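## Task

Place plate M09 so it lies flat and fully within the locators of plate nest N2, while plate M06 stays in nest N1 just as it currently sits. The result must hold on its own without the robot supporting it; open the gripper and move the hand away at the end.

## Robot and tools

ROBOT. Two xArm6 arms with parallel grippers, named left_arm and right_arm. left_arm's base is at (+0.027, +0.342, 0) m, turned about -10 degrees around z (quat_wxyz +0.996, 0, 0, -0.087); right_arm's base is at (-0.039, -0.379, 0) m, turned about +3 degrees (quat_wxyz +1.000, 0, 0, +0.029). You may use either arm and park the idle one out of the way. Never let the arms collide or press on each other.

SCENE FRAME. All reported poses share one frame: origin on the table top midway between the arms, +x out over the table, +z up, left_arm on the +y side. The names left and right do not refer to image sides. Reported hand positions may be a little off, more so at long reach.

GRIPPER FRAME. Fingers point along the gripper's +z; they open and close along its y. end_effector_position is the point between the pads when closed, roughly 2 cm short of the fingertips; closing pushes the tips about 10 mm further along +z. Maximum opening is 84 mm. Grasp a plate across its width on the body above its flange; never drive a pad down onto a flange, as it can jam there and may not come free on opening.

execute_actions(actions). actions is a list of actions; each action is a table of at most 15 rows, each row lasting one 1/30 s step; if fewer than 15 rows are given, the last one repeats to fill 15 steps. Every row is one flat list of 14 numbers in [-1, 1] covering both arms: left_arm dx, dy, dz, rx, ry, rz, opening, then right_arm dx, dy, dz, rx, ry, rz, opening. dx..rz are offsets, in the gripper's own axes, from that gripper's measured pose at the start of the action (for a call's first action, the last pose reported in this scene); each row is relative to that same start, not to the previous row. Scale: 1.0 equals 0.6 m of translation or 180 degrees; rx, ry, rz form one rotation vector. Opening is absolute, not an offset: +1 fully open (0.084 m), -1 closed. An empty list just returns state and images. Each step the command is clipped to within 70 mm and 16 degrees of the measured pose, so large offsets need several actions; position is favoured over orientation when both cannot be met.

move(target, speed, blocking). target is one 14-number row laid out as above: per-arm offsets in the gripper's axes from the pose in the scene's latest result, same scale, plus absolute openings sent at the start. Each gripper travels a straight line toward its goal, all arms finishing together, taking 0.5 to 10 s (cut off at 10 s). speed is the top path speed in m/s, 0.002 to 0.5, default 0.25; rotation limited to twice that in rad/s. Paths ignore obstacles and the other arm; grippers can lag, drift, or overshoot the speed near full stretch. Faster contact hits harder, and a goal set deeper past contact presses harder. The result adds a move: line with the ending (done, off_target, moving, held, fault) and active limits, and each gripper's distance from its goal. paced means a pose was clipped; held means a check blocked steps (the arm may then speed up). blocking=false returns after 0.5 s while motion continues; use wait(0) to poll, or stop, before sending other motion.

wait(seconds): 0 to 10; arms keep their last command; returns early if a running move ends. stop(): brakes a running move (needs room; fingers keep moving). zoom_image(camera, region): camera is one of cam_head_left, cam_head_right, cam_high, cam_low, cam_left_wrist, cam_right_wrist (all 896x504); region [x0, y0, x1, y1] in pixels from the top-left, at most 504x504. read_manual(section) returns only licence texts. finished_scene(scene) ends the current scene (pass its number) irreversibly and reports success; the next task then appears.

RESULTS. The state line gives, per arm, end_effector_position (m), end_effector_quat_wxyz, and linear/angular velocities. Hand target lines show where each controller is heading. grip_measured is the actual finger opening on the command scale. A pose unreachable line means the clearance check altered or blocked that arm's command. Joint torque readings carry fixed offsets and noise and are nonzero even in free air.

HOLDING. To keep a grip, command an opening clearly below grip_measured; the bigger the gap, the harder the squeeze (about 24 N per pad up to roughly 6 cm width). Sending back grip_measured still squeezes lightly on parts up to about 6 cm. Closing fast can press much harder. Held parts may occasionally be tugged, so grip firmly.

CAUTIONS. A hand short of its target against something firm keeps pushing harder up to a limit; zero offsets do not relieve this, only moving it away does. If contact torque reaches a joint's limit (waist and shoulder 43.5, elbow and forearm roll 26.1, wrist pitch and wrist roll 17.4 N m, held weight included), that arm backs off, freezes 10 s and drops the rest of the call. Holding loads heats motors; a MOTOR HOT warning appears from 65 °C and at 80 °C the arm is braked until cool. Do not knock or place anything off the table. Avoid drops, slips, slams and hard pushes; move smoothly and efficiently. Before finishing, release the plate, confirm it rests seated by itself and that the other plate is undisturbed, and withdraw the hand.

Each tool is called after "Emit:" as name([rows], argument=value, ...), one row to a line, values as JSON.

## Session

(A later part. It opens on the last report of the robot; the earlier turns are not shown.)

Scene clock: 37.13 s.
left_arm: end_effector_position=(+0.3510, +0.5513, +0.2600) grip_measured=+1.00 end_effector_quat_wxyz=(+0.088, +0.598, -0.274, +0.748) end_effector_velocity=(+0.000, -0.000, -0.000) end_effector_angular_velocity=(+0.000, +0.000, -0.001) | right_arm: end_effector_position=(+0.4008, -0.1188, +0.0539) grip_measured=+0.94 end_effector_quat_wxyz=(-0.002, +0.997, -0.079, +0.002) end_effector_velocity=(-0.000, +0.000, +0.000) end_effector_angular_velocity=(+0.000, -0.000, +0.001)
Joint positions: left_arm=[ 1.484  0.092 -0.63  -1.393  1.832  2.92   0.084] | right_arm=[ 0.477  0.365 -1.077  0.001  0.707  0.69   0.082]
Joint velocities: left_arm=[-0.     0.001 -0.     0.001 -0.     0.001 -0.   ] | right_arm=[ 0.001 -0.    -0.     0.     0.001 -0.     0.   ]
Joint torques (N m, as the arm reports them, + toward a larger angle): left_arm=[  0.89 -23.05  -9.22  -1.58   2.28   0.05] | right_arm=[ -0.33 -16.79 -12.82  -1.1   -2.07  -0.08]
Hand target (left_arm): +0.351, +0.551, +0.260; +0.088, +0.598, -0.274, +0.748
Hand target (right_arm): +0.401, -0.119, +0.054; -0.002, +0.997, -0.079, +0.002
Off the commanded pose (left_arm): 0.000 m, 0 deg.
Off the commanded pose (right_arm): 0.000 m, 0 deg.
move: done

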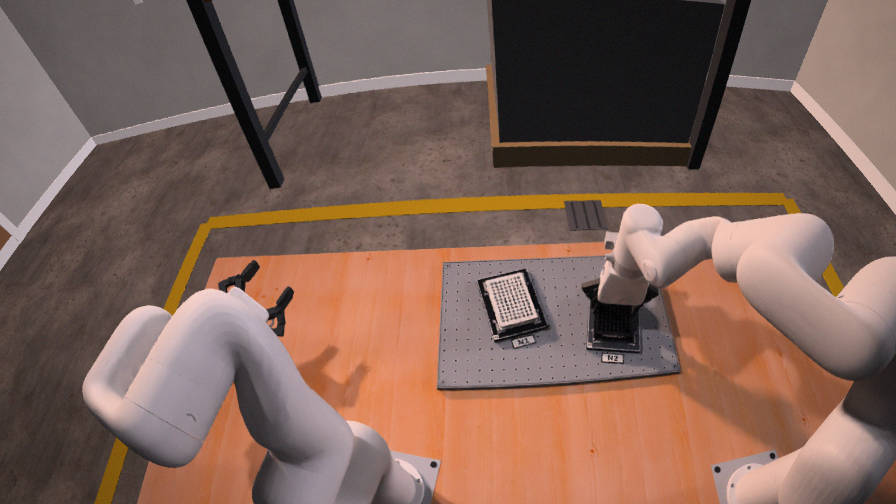

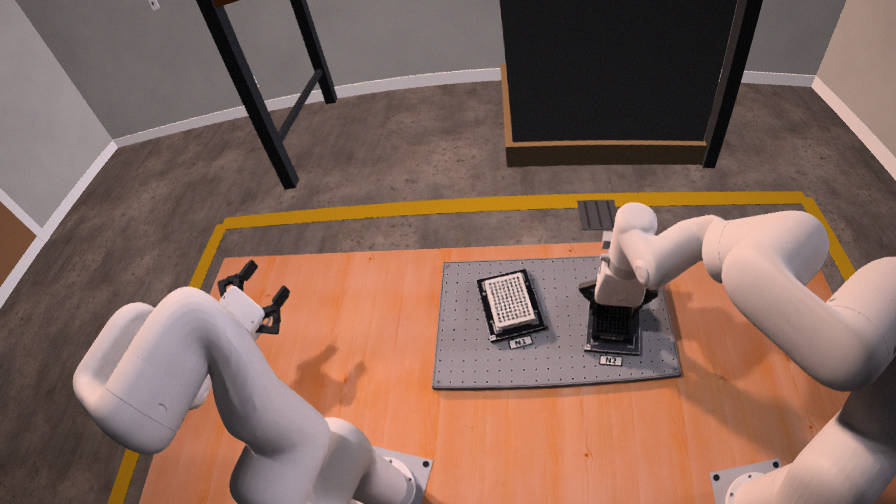

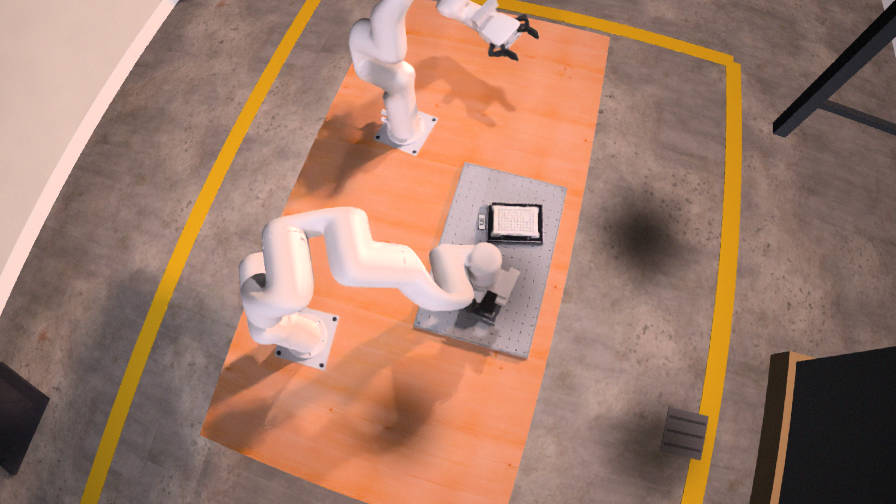

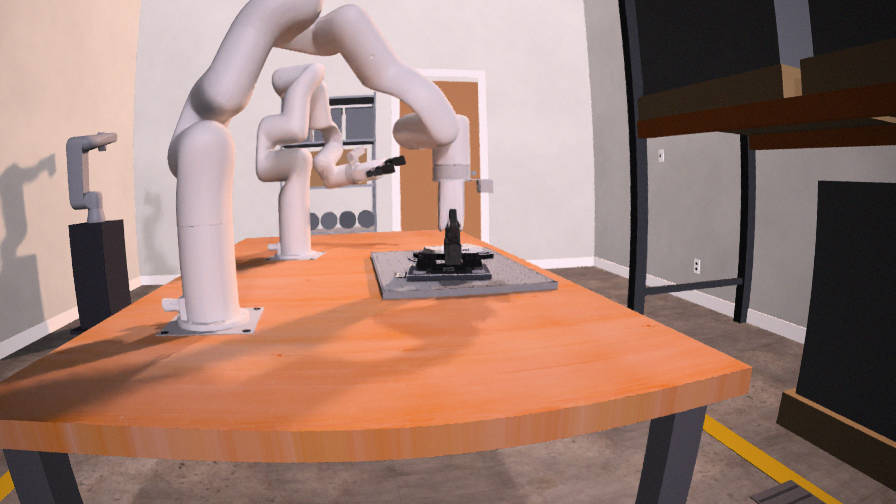

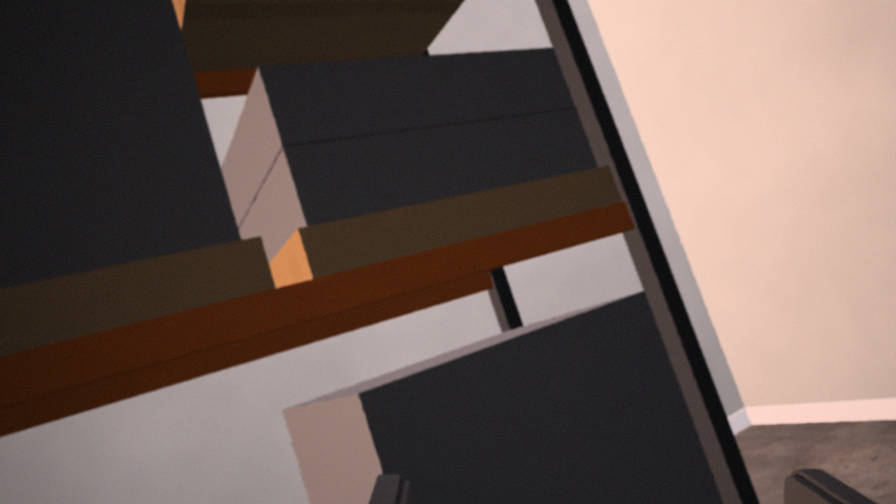

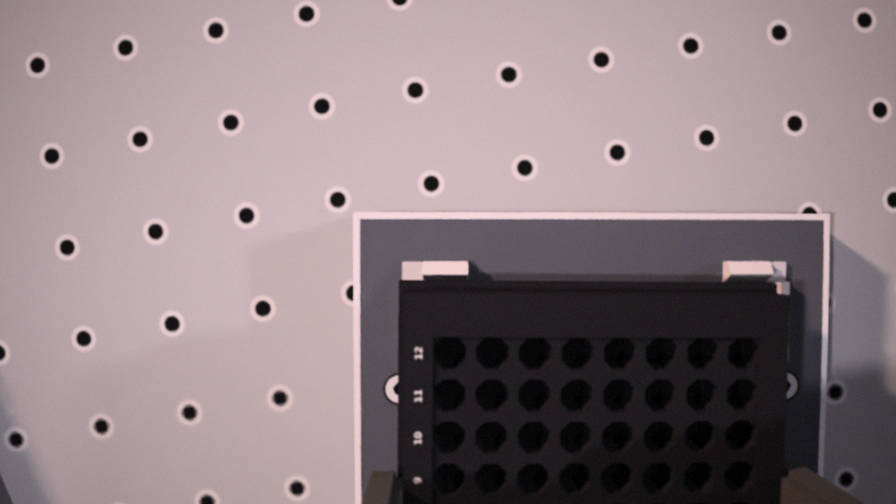

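Emit:
move(target=[0,0,0,0,0,0,1,0,0.0085,0,0,0,0,0.6], speed=0.02)

Emit:
move(target=[0,0,0,0,0,0,1,0,0,0.015,0,0,0,0.6], speed=0.01)

Scene clock: 48.40 s.
left_arm: end_effector_position=(+0.3510, +0.5513, +0.2600) grip_measured=+1.00 end_effector_quat_wxyz=(+0.088, +0.598, -0.274, +0.748) end_effector_velocity=(-0.000, -0.000, +0.000) end_effector_angular_velocity=(-0.000, -0.000, -0.002) | right_arm: end_effector_position=(+0.4000, -0.1239, +0.0539) grip_measured=+0.94 end_effector_quat_wxyz=(-0.002, +0.997, -0.079, +0.002) end_effector_velocity=(+0.000, +0.000, +0.000) end_effector_angular_velocity=(+0.001, -0.001, +0.001)
Joint positions: left_arm=[ 1.484  0.092 -0.63  -1.393  1.832  2.92   0.084] | right_arm=[ 0.469  0.356 -1.063  0.001  0.702  0.683  0.082]
Joint velocities: left_arm=[ 0.001  0.    -0.001  0.002  0.002 -0.001 -0.   ] | right_arm=[ 0.    -0.001  0.     0.    -0.001 -0.001 -0.   ]
Joint torques (N m, as the arm reports them, + toward a larger angle): left_arm=[  1.05 -22.93  -9.19  -1.6    2.14   0.26] | right_arm=[ -0.4  -16.18 -13.06  -0.85  -1.96   0.11]
Hand target (left_arm): +0.351, +0.551, +0.260; +0.088, +0.598, -0.274, +0.748
Hand target (right_arm): +0.400, -0.124, +0.054; -0.002, +0.997, -0.079, +0.002
Off the commanded pose (left_arm): 0.000 m, 0 deg.
Off the commanded pose (right_arm): 0.000 m, 0 deg.
move: done

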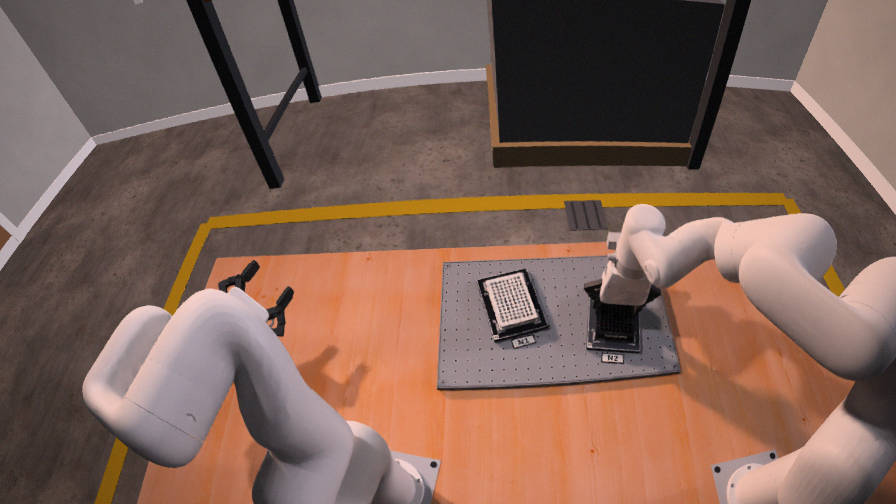

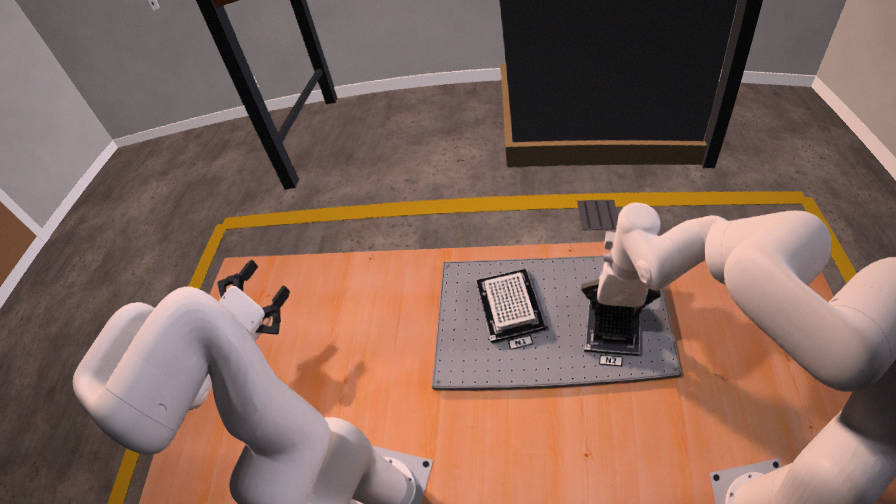

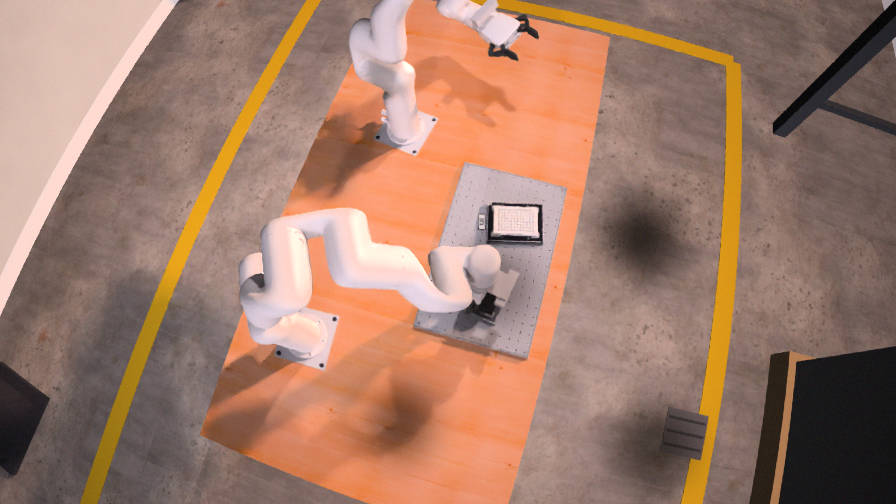

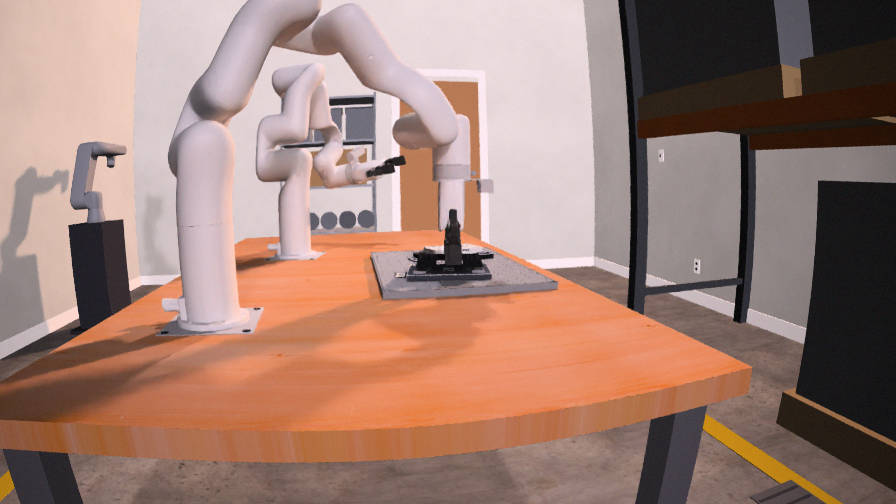

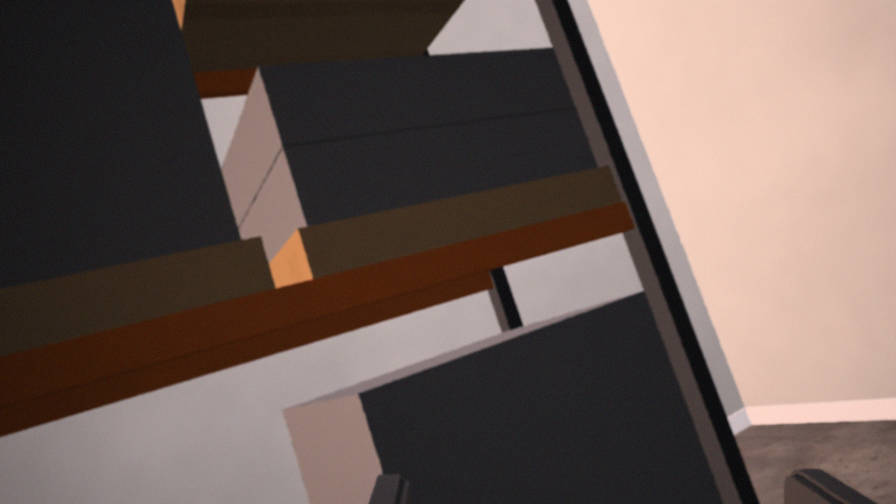

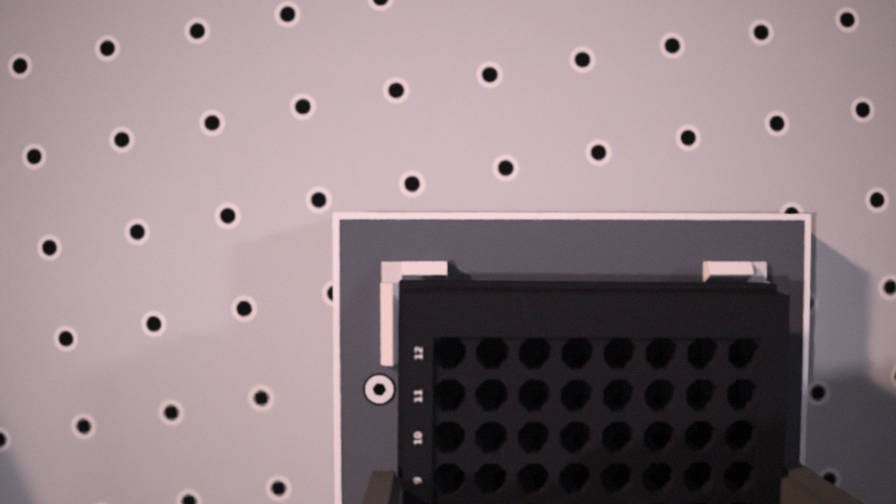

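Scene clock: 49.53 s.
left_arm: end_effector_position=(+0.3510, +0.5513, +0.2600) grip_measured=+1.00 end_effector_quat_wxyz=(+0.088, +0.598, -0.274, +0.748) end_effector_velocity=(-0.000, -0.000, -0.000) end_effector_angular_velocity=(+0.000, +0.001, -0.001) | right_arm: end_effector_position=(+0.3999, -0.1238, +0.0451) grip_measured=+0.94 end_effector_quat_wxyz=(-0.002, +0.997, -0.079, +0.002) end_effector_velocity=(+0.000, -0.000, -0.000) end_effector_angular_velocity=(+0.000, -0.001, -0.001)
Joint positions: left_arm=[ 1.484  0.092 -0.63  -1.393  1.832  2.92   0.084] | right_arm=[ 0.469  0.374 -1.06   0.002  0.681  0.682  0.082]
Joint velocities: left_arm=[ 0.    -0.     0.     0.002  0.    -0.    -0.   ] | right_arm=[-0.001  0.001 -0.     0.    -0.001  0.     0.   ]
Joint torques (N m, as the arm reports them, + toward a larger angle): left_arm=[  0.85 -22.62  -9.35  -1.99   2.11   0.17] | right_arm=[ -0.2  -16.2  -12.93  -0.93  -2.41   0.28]
Hand target (left_arm): +0.351, +0.551, +0.260; +0.088, +0.598, -0.274, +0.748
Hand target (right_arm): +0.400, -0.124, +0.045; -0.002, +0.997, -0.079, +0.002
Off the commanded pose (left_arm): 0.000 m, 0 deg.
Off the commanded pose (right_arm): 0.000 m, 0 deg.
move: done

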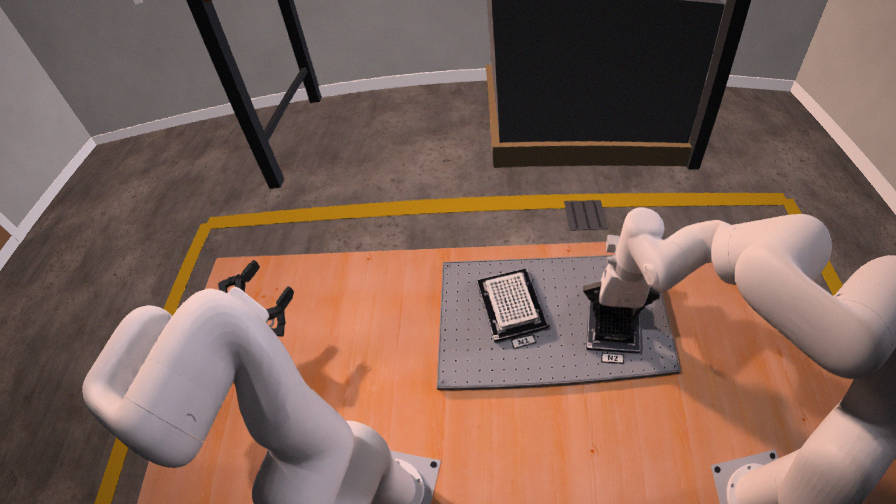

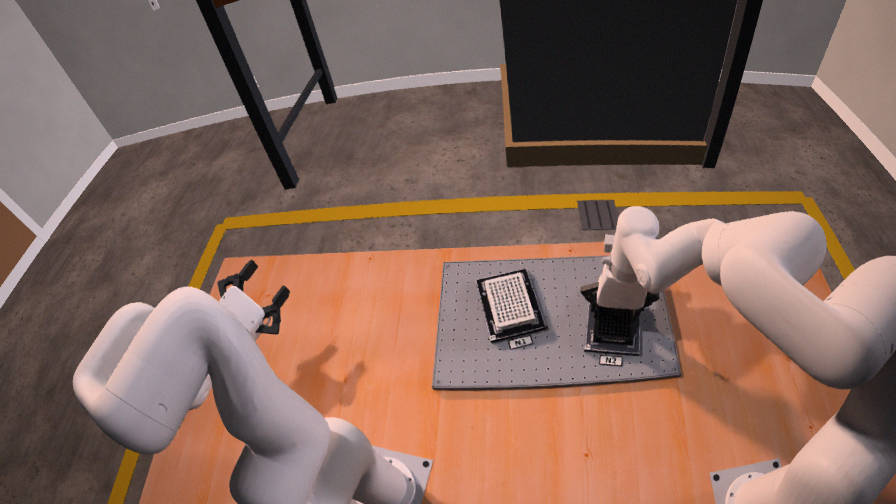

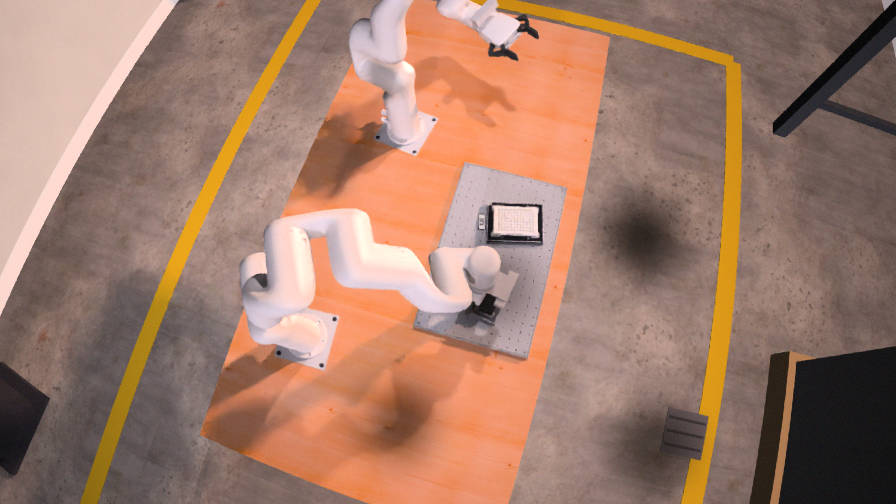

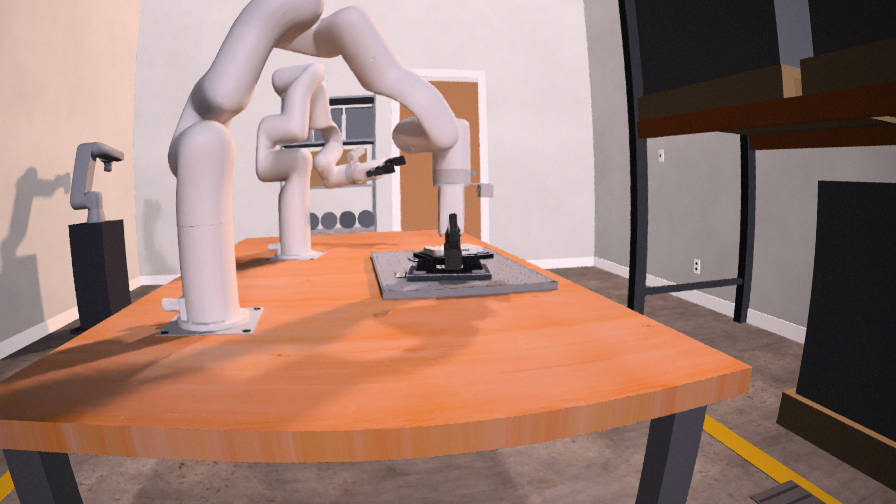

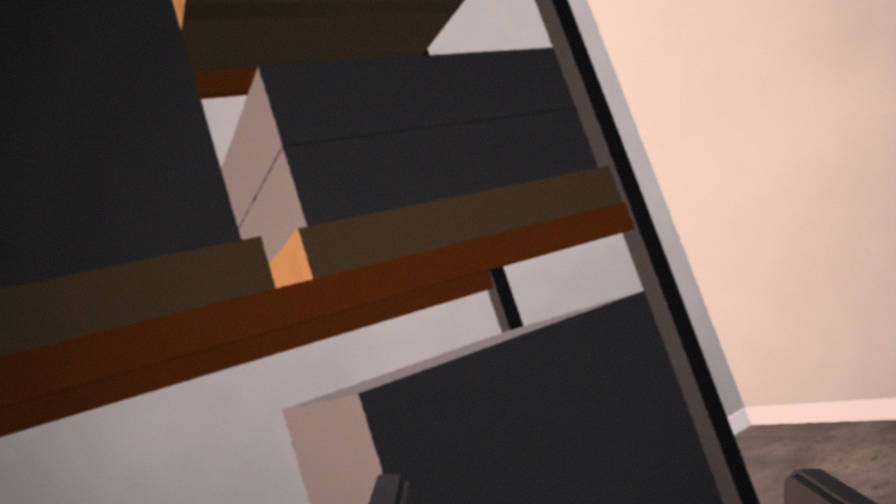

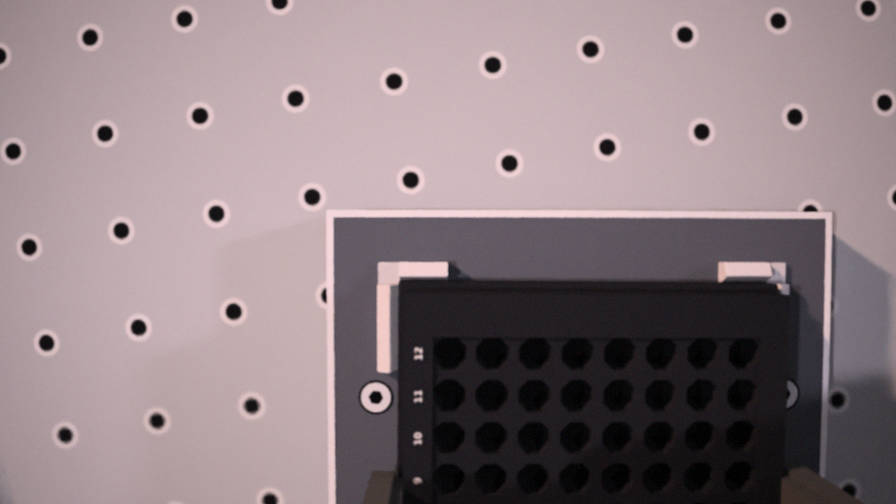

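Emit:
zoom_image(camera="cam_right_wrist", region=[350, 240, 850, 420])

Region (350, 240, 850, 420) of cam_right_wrist's 896x504 image, scaled by 1.008, with more detail than that image has; it fills the top 181 rows of this view, and the rest is white.

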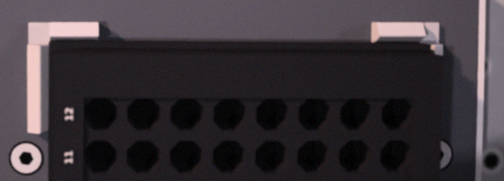

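Emit:
move(target=[0,0,0,0,0,0,1,0,-0.002,0.001,0,0,0,0.6], speed=0.005)

Emit:
move(target=[0,0,0,0,0,0,1,0,0,0.006,0,0,0,0.6], speed=0.005)

Emit:
zoom_image(camera="cam_low", region=[400, 220, 500, 290])

Scene clock: 59.60 s.
left_arm: end_effector_position=(+0.3510, +0.5513, +0.2600) grip_measured=+1.00 end_effector_quat_wxyz=(+0.088, +0.598, -0.274, +0.748) end_effector_velocity=(+0.000, -0.000, +0.000) end_effector_angular_velocity=(-0.000, +0.000, +0.000) | right_arm: end_effector_position=(+0.4001, -0.1231, +0.0445) grip_measured=+0.94 end_effector_quat_wxyz=(-0.001, +0.997, -0.079, +0.001) end_effector_velocity=(+0.000, +0.000, -0.000) end_effector_angular_velocity=(+0.001, -0.000, -0.003)
Joint positions: left_arm=[ 1.484  0.092 -0.63  -1.393  1.832  2.92   0.084] | right_arm=[ 0.47   0.377 -1.063  0.001  0.681  0.684  0.082]
Joint velocities: left_arm=[-0.001 -0.001  0.    -0.001 -0.001 -0.001 -0.   ] | right_arm=[-0.     0.001 -0.001  0.001 -0.001  0.002  0.   ]
Joint torques (N m, as the arm reports them, + toward a larger angle): left_arm=[  0.69 -22.87  -9.02  -1.77   2.07   0.02] | right_arm=[  1.85 -14.51 -13.9    0.75  -4.24   0.59]
Hand target (left_arm): +0.351, +0.551, +0.260; +0.088, +0.598, -0.274, +0.748
Hand target (right_arm): +0.400, -0.123, +0.044; -0.002, +0.997, -0.079, +0.002
Off the commanded pose (left_arm): 0.000 m, 0 deg.
Off the commanded pose (right_arm): 0.001 m, 0 deg.
move: done

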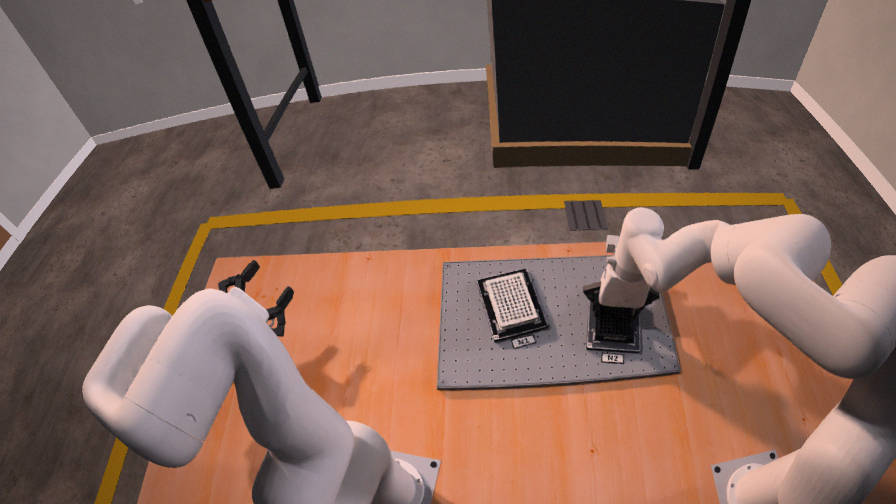

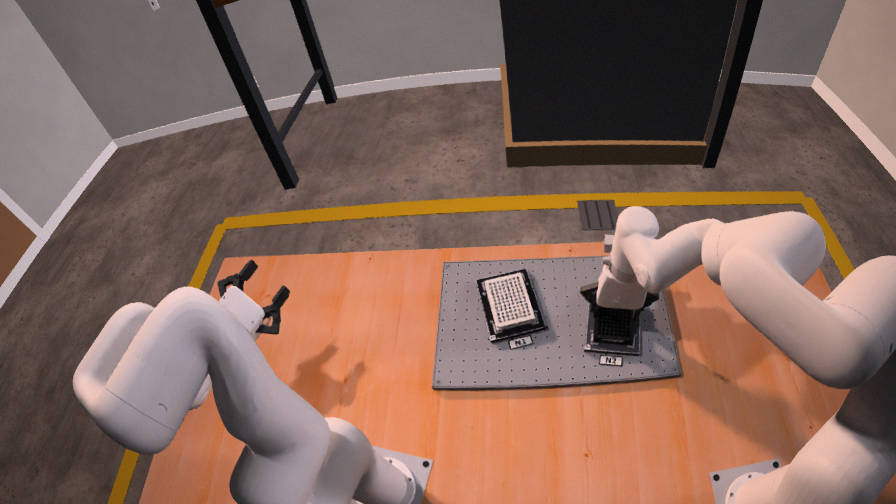

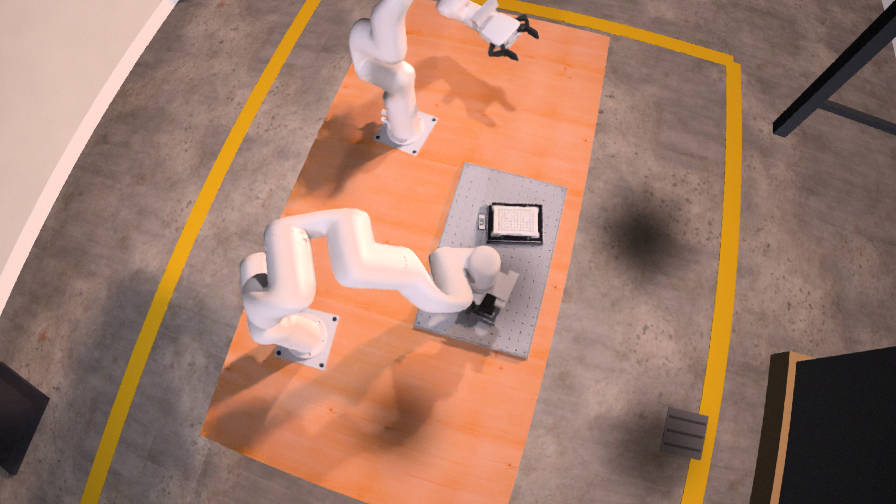

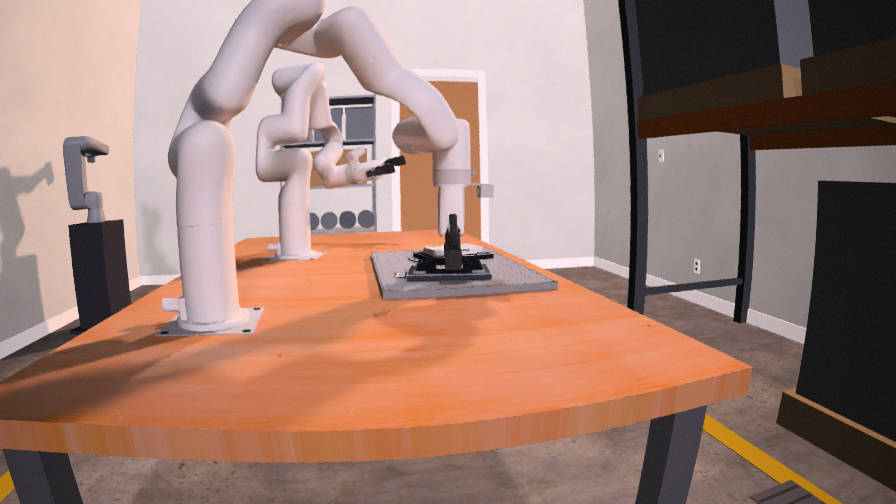

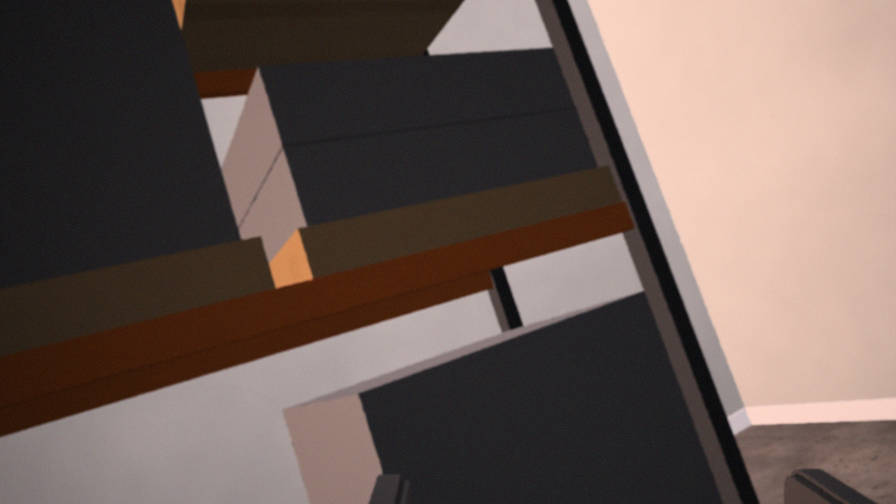

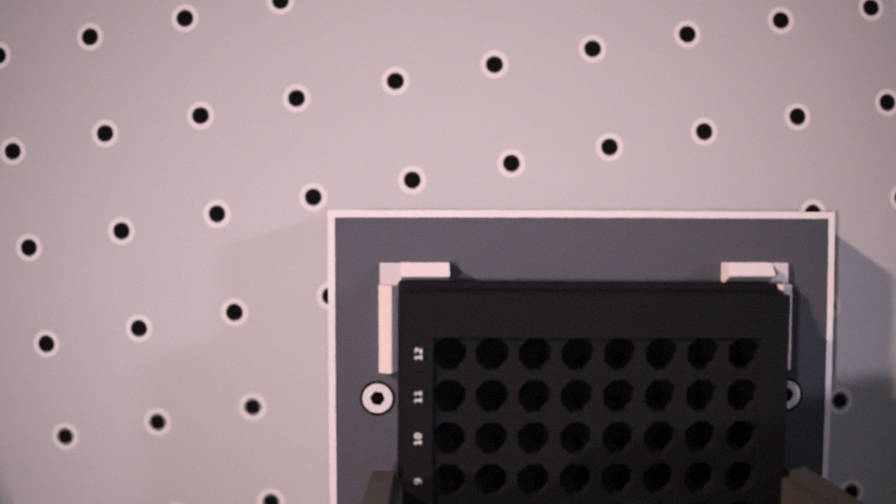

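Scene clock: 60.53 s.
left_arm: end_effector_position=(+0.3510, +0.5513, +0.2600) grip_measured=+1.00 end_effector_quat_wxyz=(+0.088, +0.598, -0.274, +0.748) end_effector_velocity=(+0.000, -0.000, -0.000) end_effector_angular_velocity=(-0.002, +0.001, -0.001) | right_arm: end_effector_position=(+0.4006, -0.1229, +0.0426) grip_measured=+0.95 end_effector_quat_wxyz=(-0.002, +0.997, -0.079, +0.002) end_effector_velocity=(-0.000, +0.000, -0.000) end_effector_angular_velocity=(+0.001, -0.002, +0.002)
Joint positions: left_arm=[ 1.484  0.092 -0.63  -1.393  1.832  2.92   0.084] | right_arm=[ 0.47   0.382 -1.062  0.001  0.674  0.684  0.082]
Joint velocities: left_arm=[-0.    -0.     0.001  0.     0.    -0.001 -0.   ] | right_arm=[ 0.001 -0.001  0.002 -0.    -0.003 -0.001  0.   ]
Joint torques (N m, as the arm reports them, + toward a larger angle): left_arm=[  0.51 -22.7   -8.7   -2.14   2.26   0.2 ] | right_arm=[  1.57  -4.93 -12.3    0.11  -7.94   0.2 ]
Hand target (left_arm): +0.351, +0.551, +0.260; +0.088, +0.598, -0.274, +0.748
Hand target (right_arm): +0.400, -0.123, +0.041; -0.001, +0.997, -0.079, +0.001
Off the commanded pose (left_arm): 0.000 m, 0 deg.
Off the commanded pose (right_arm): 0.002 m, 0 deg.
move: done

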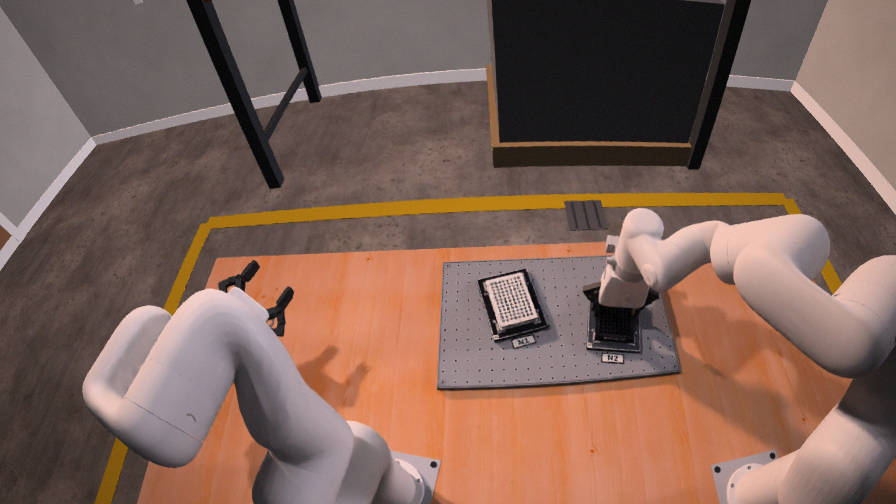

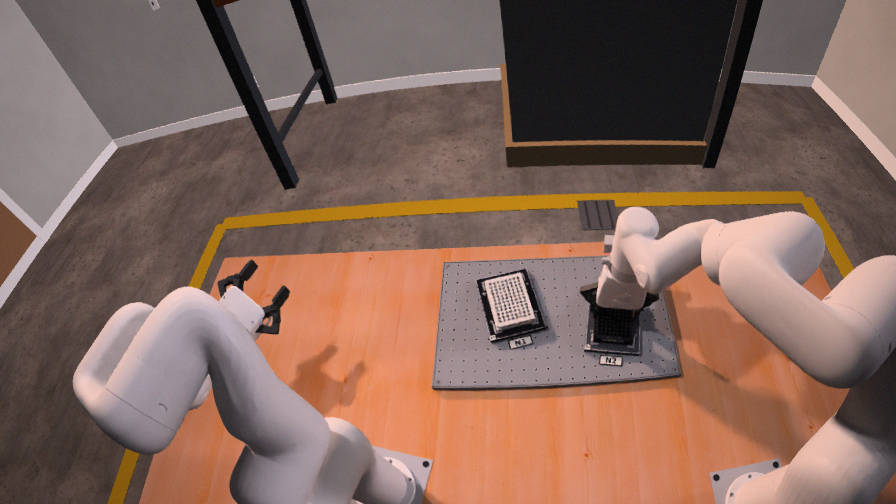

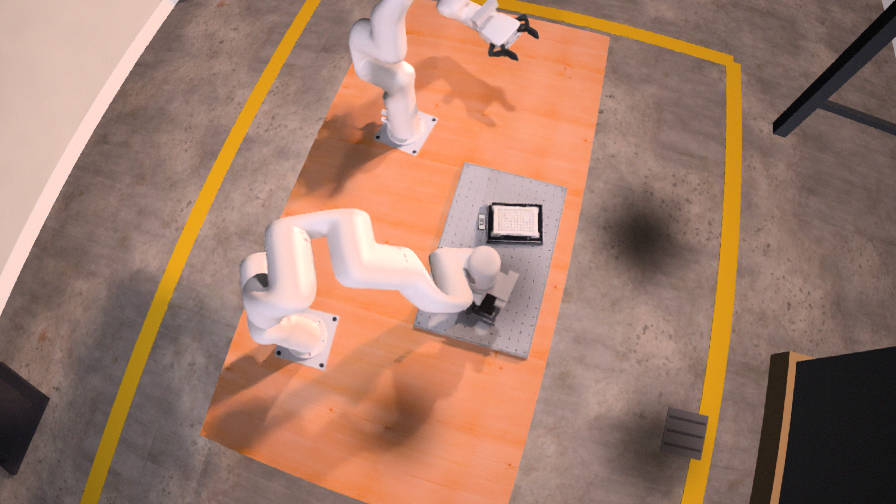

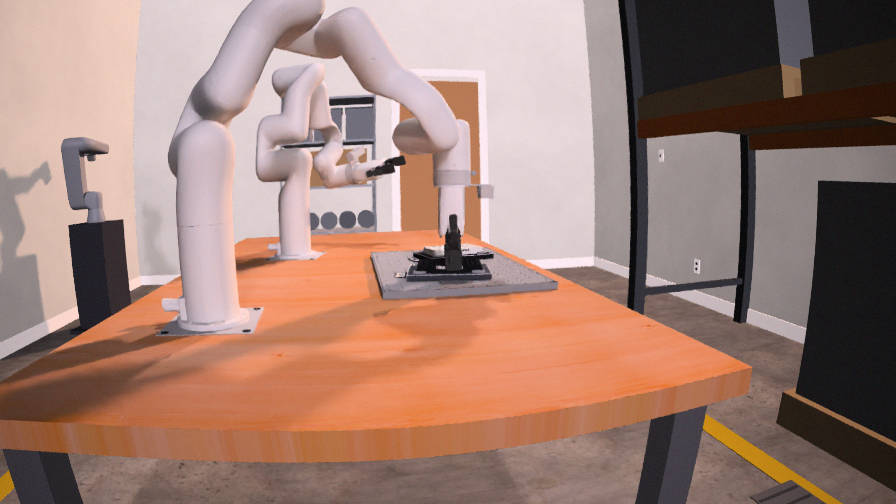

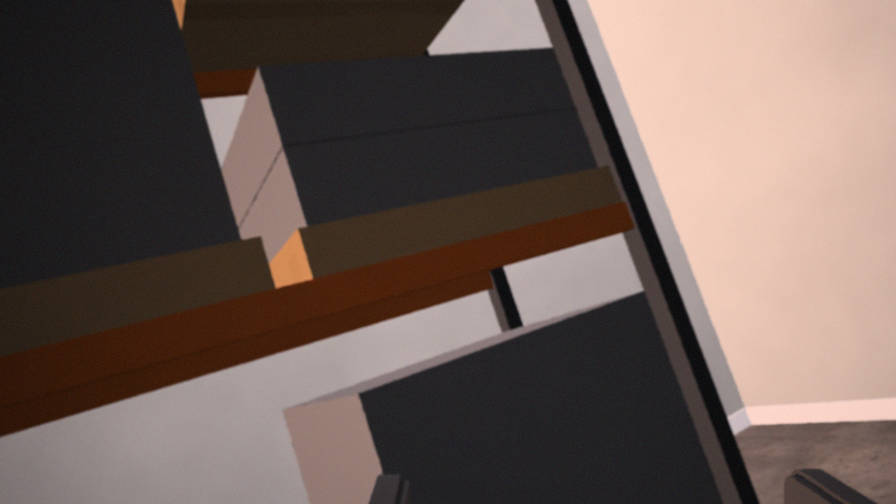

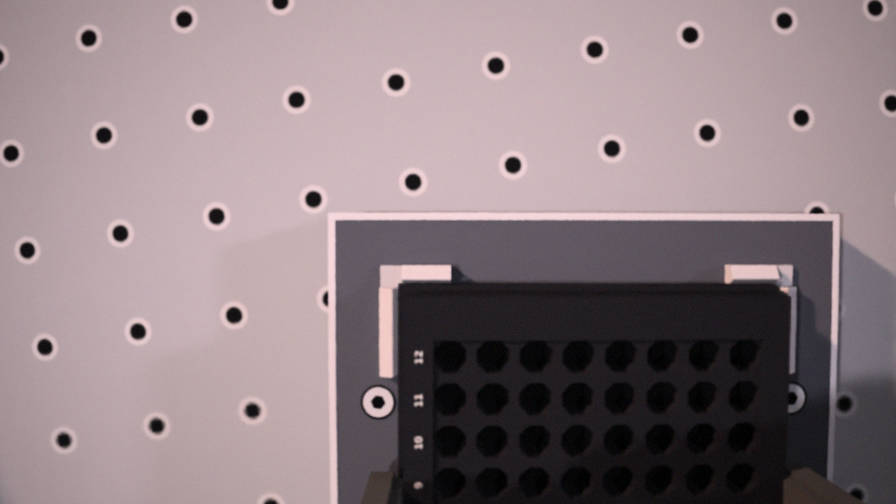

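Region (400, 220, 500, 290) of cam_low's 896x504 image, scaled by 5.040, with more detail than that image has; it fills the top 353 rows of this view, and the rest is white.

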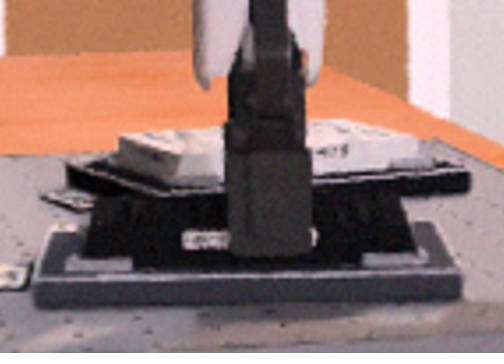

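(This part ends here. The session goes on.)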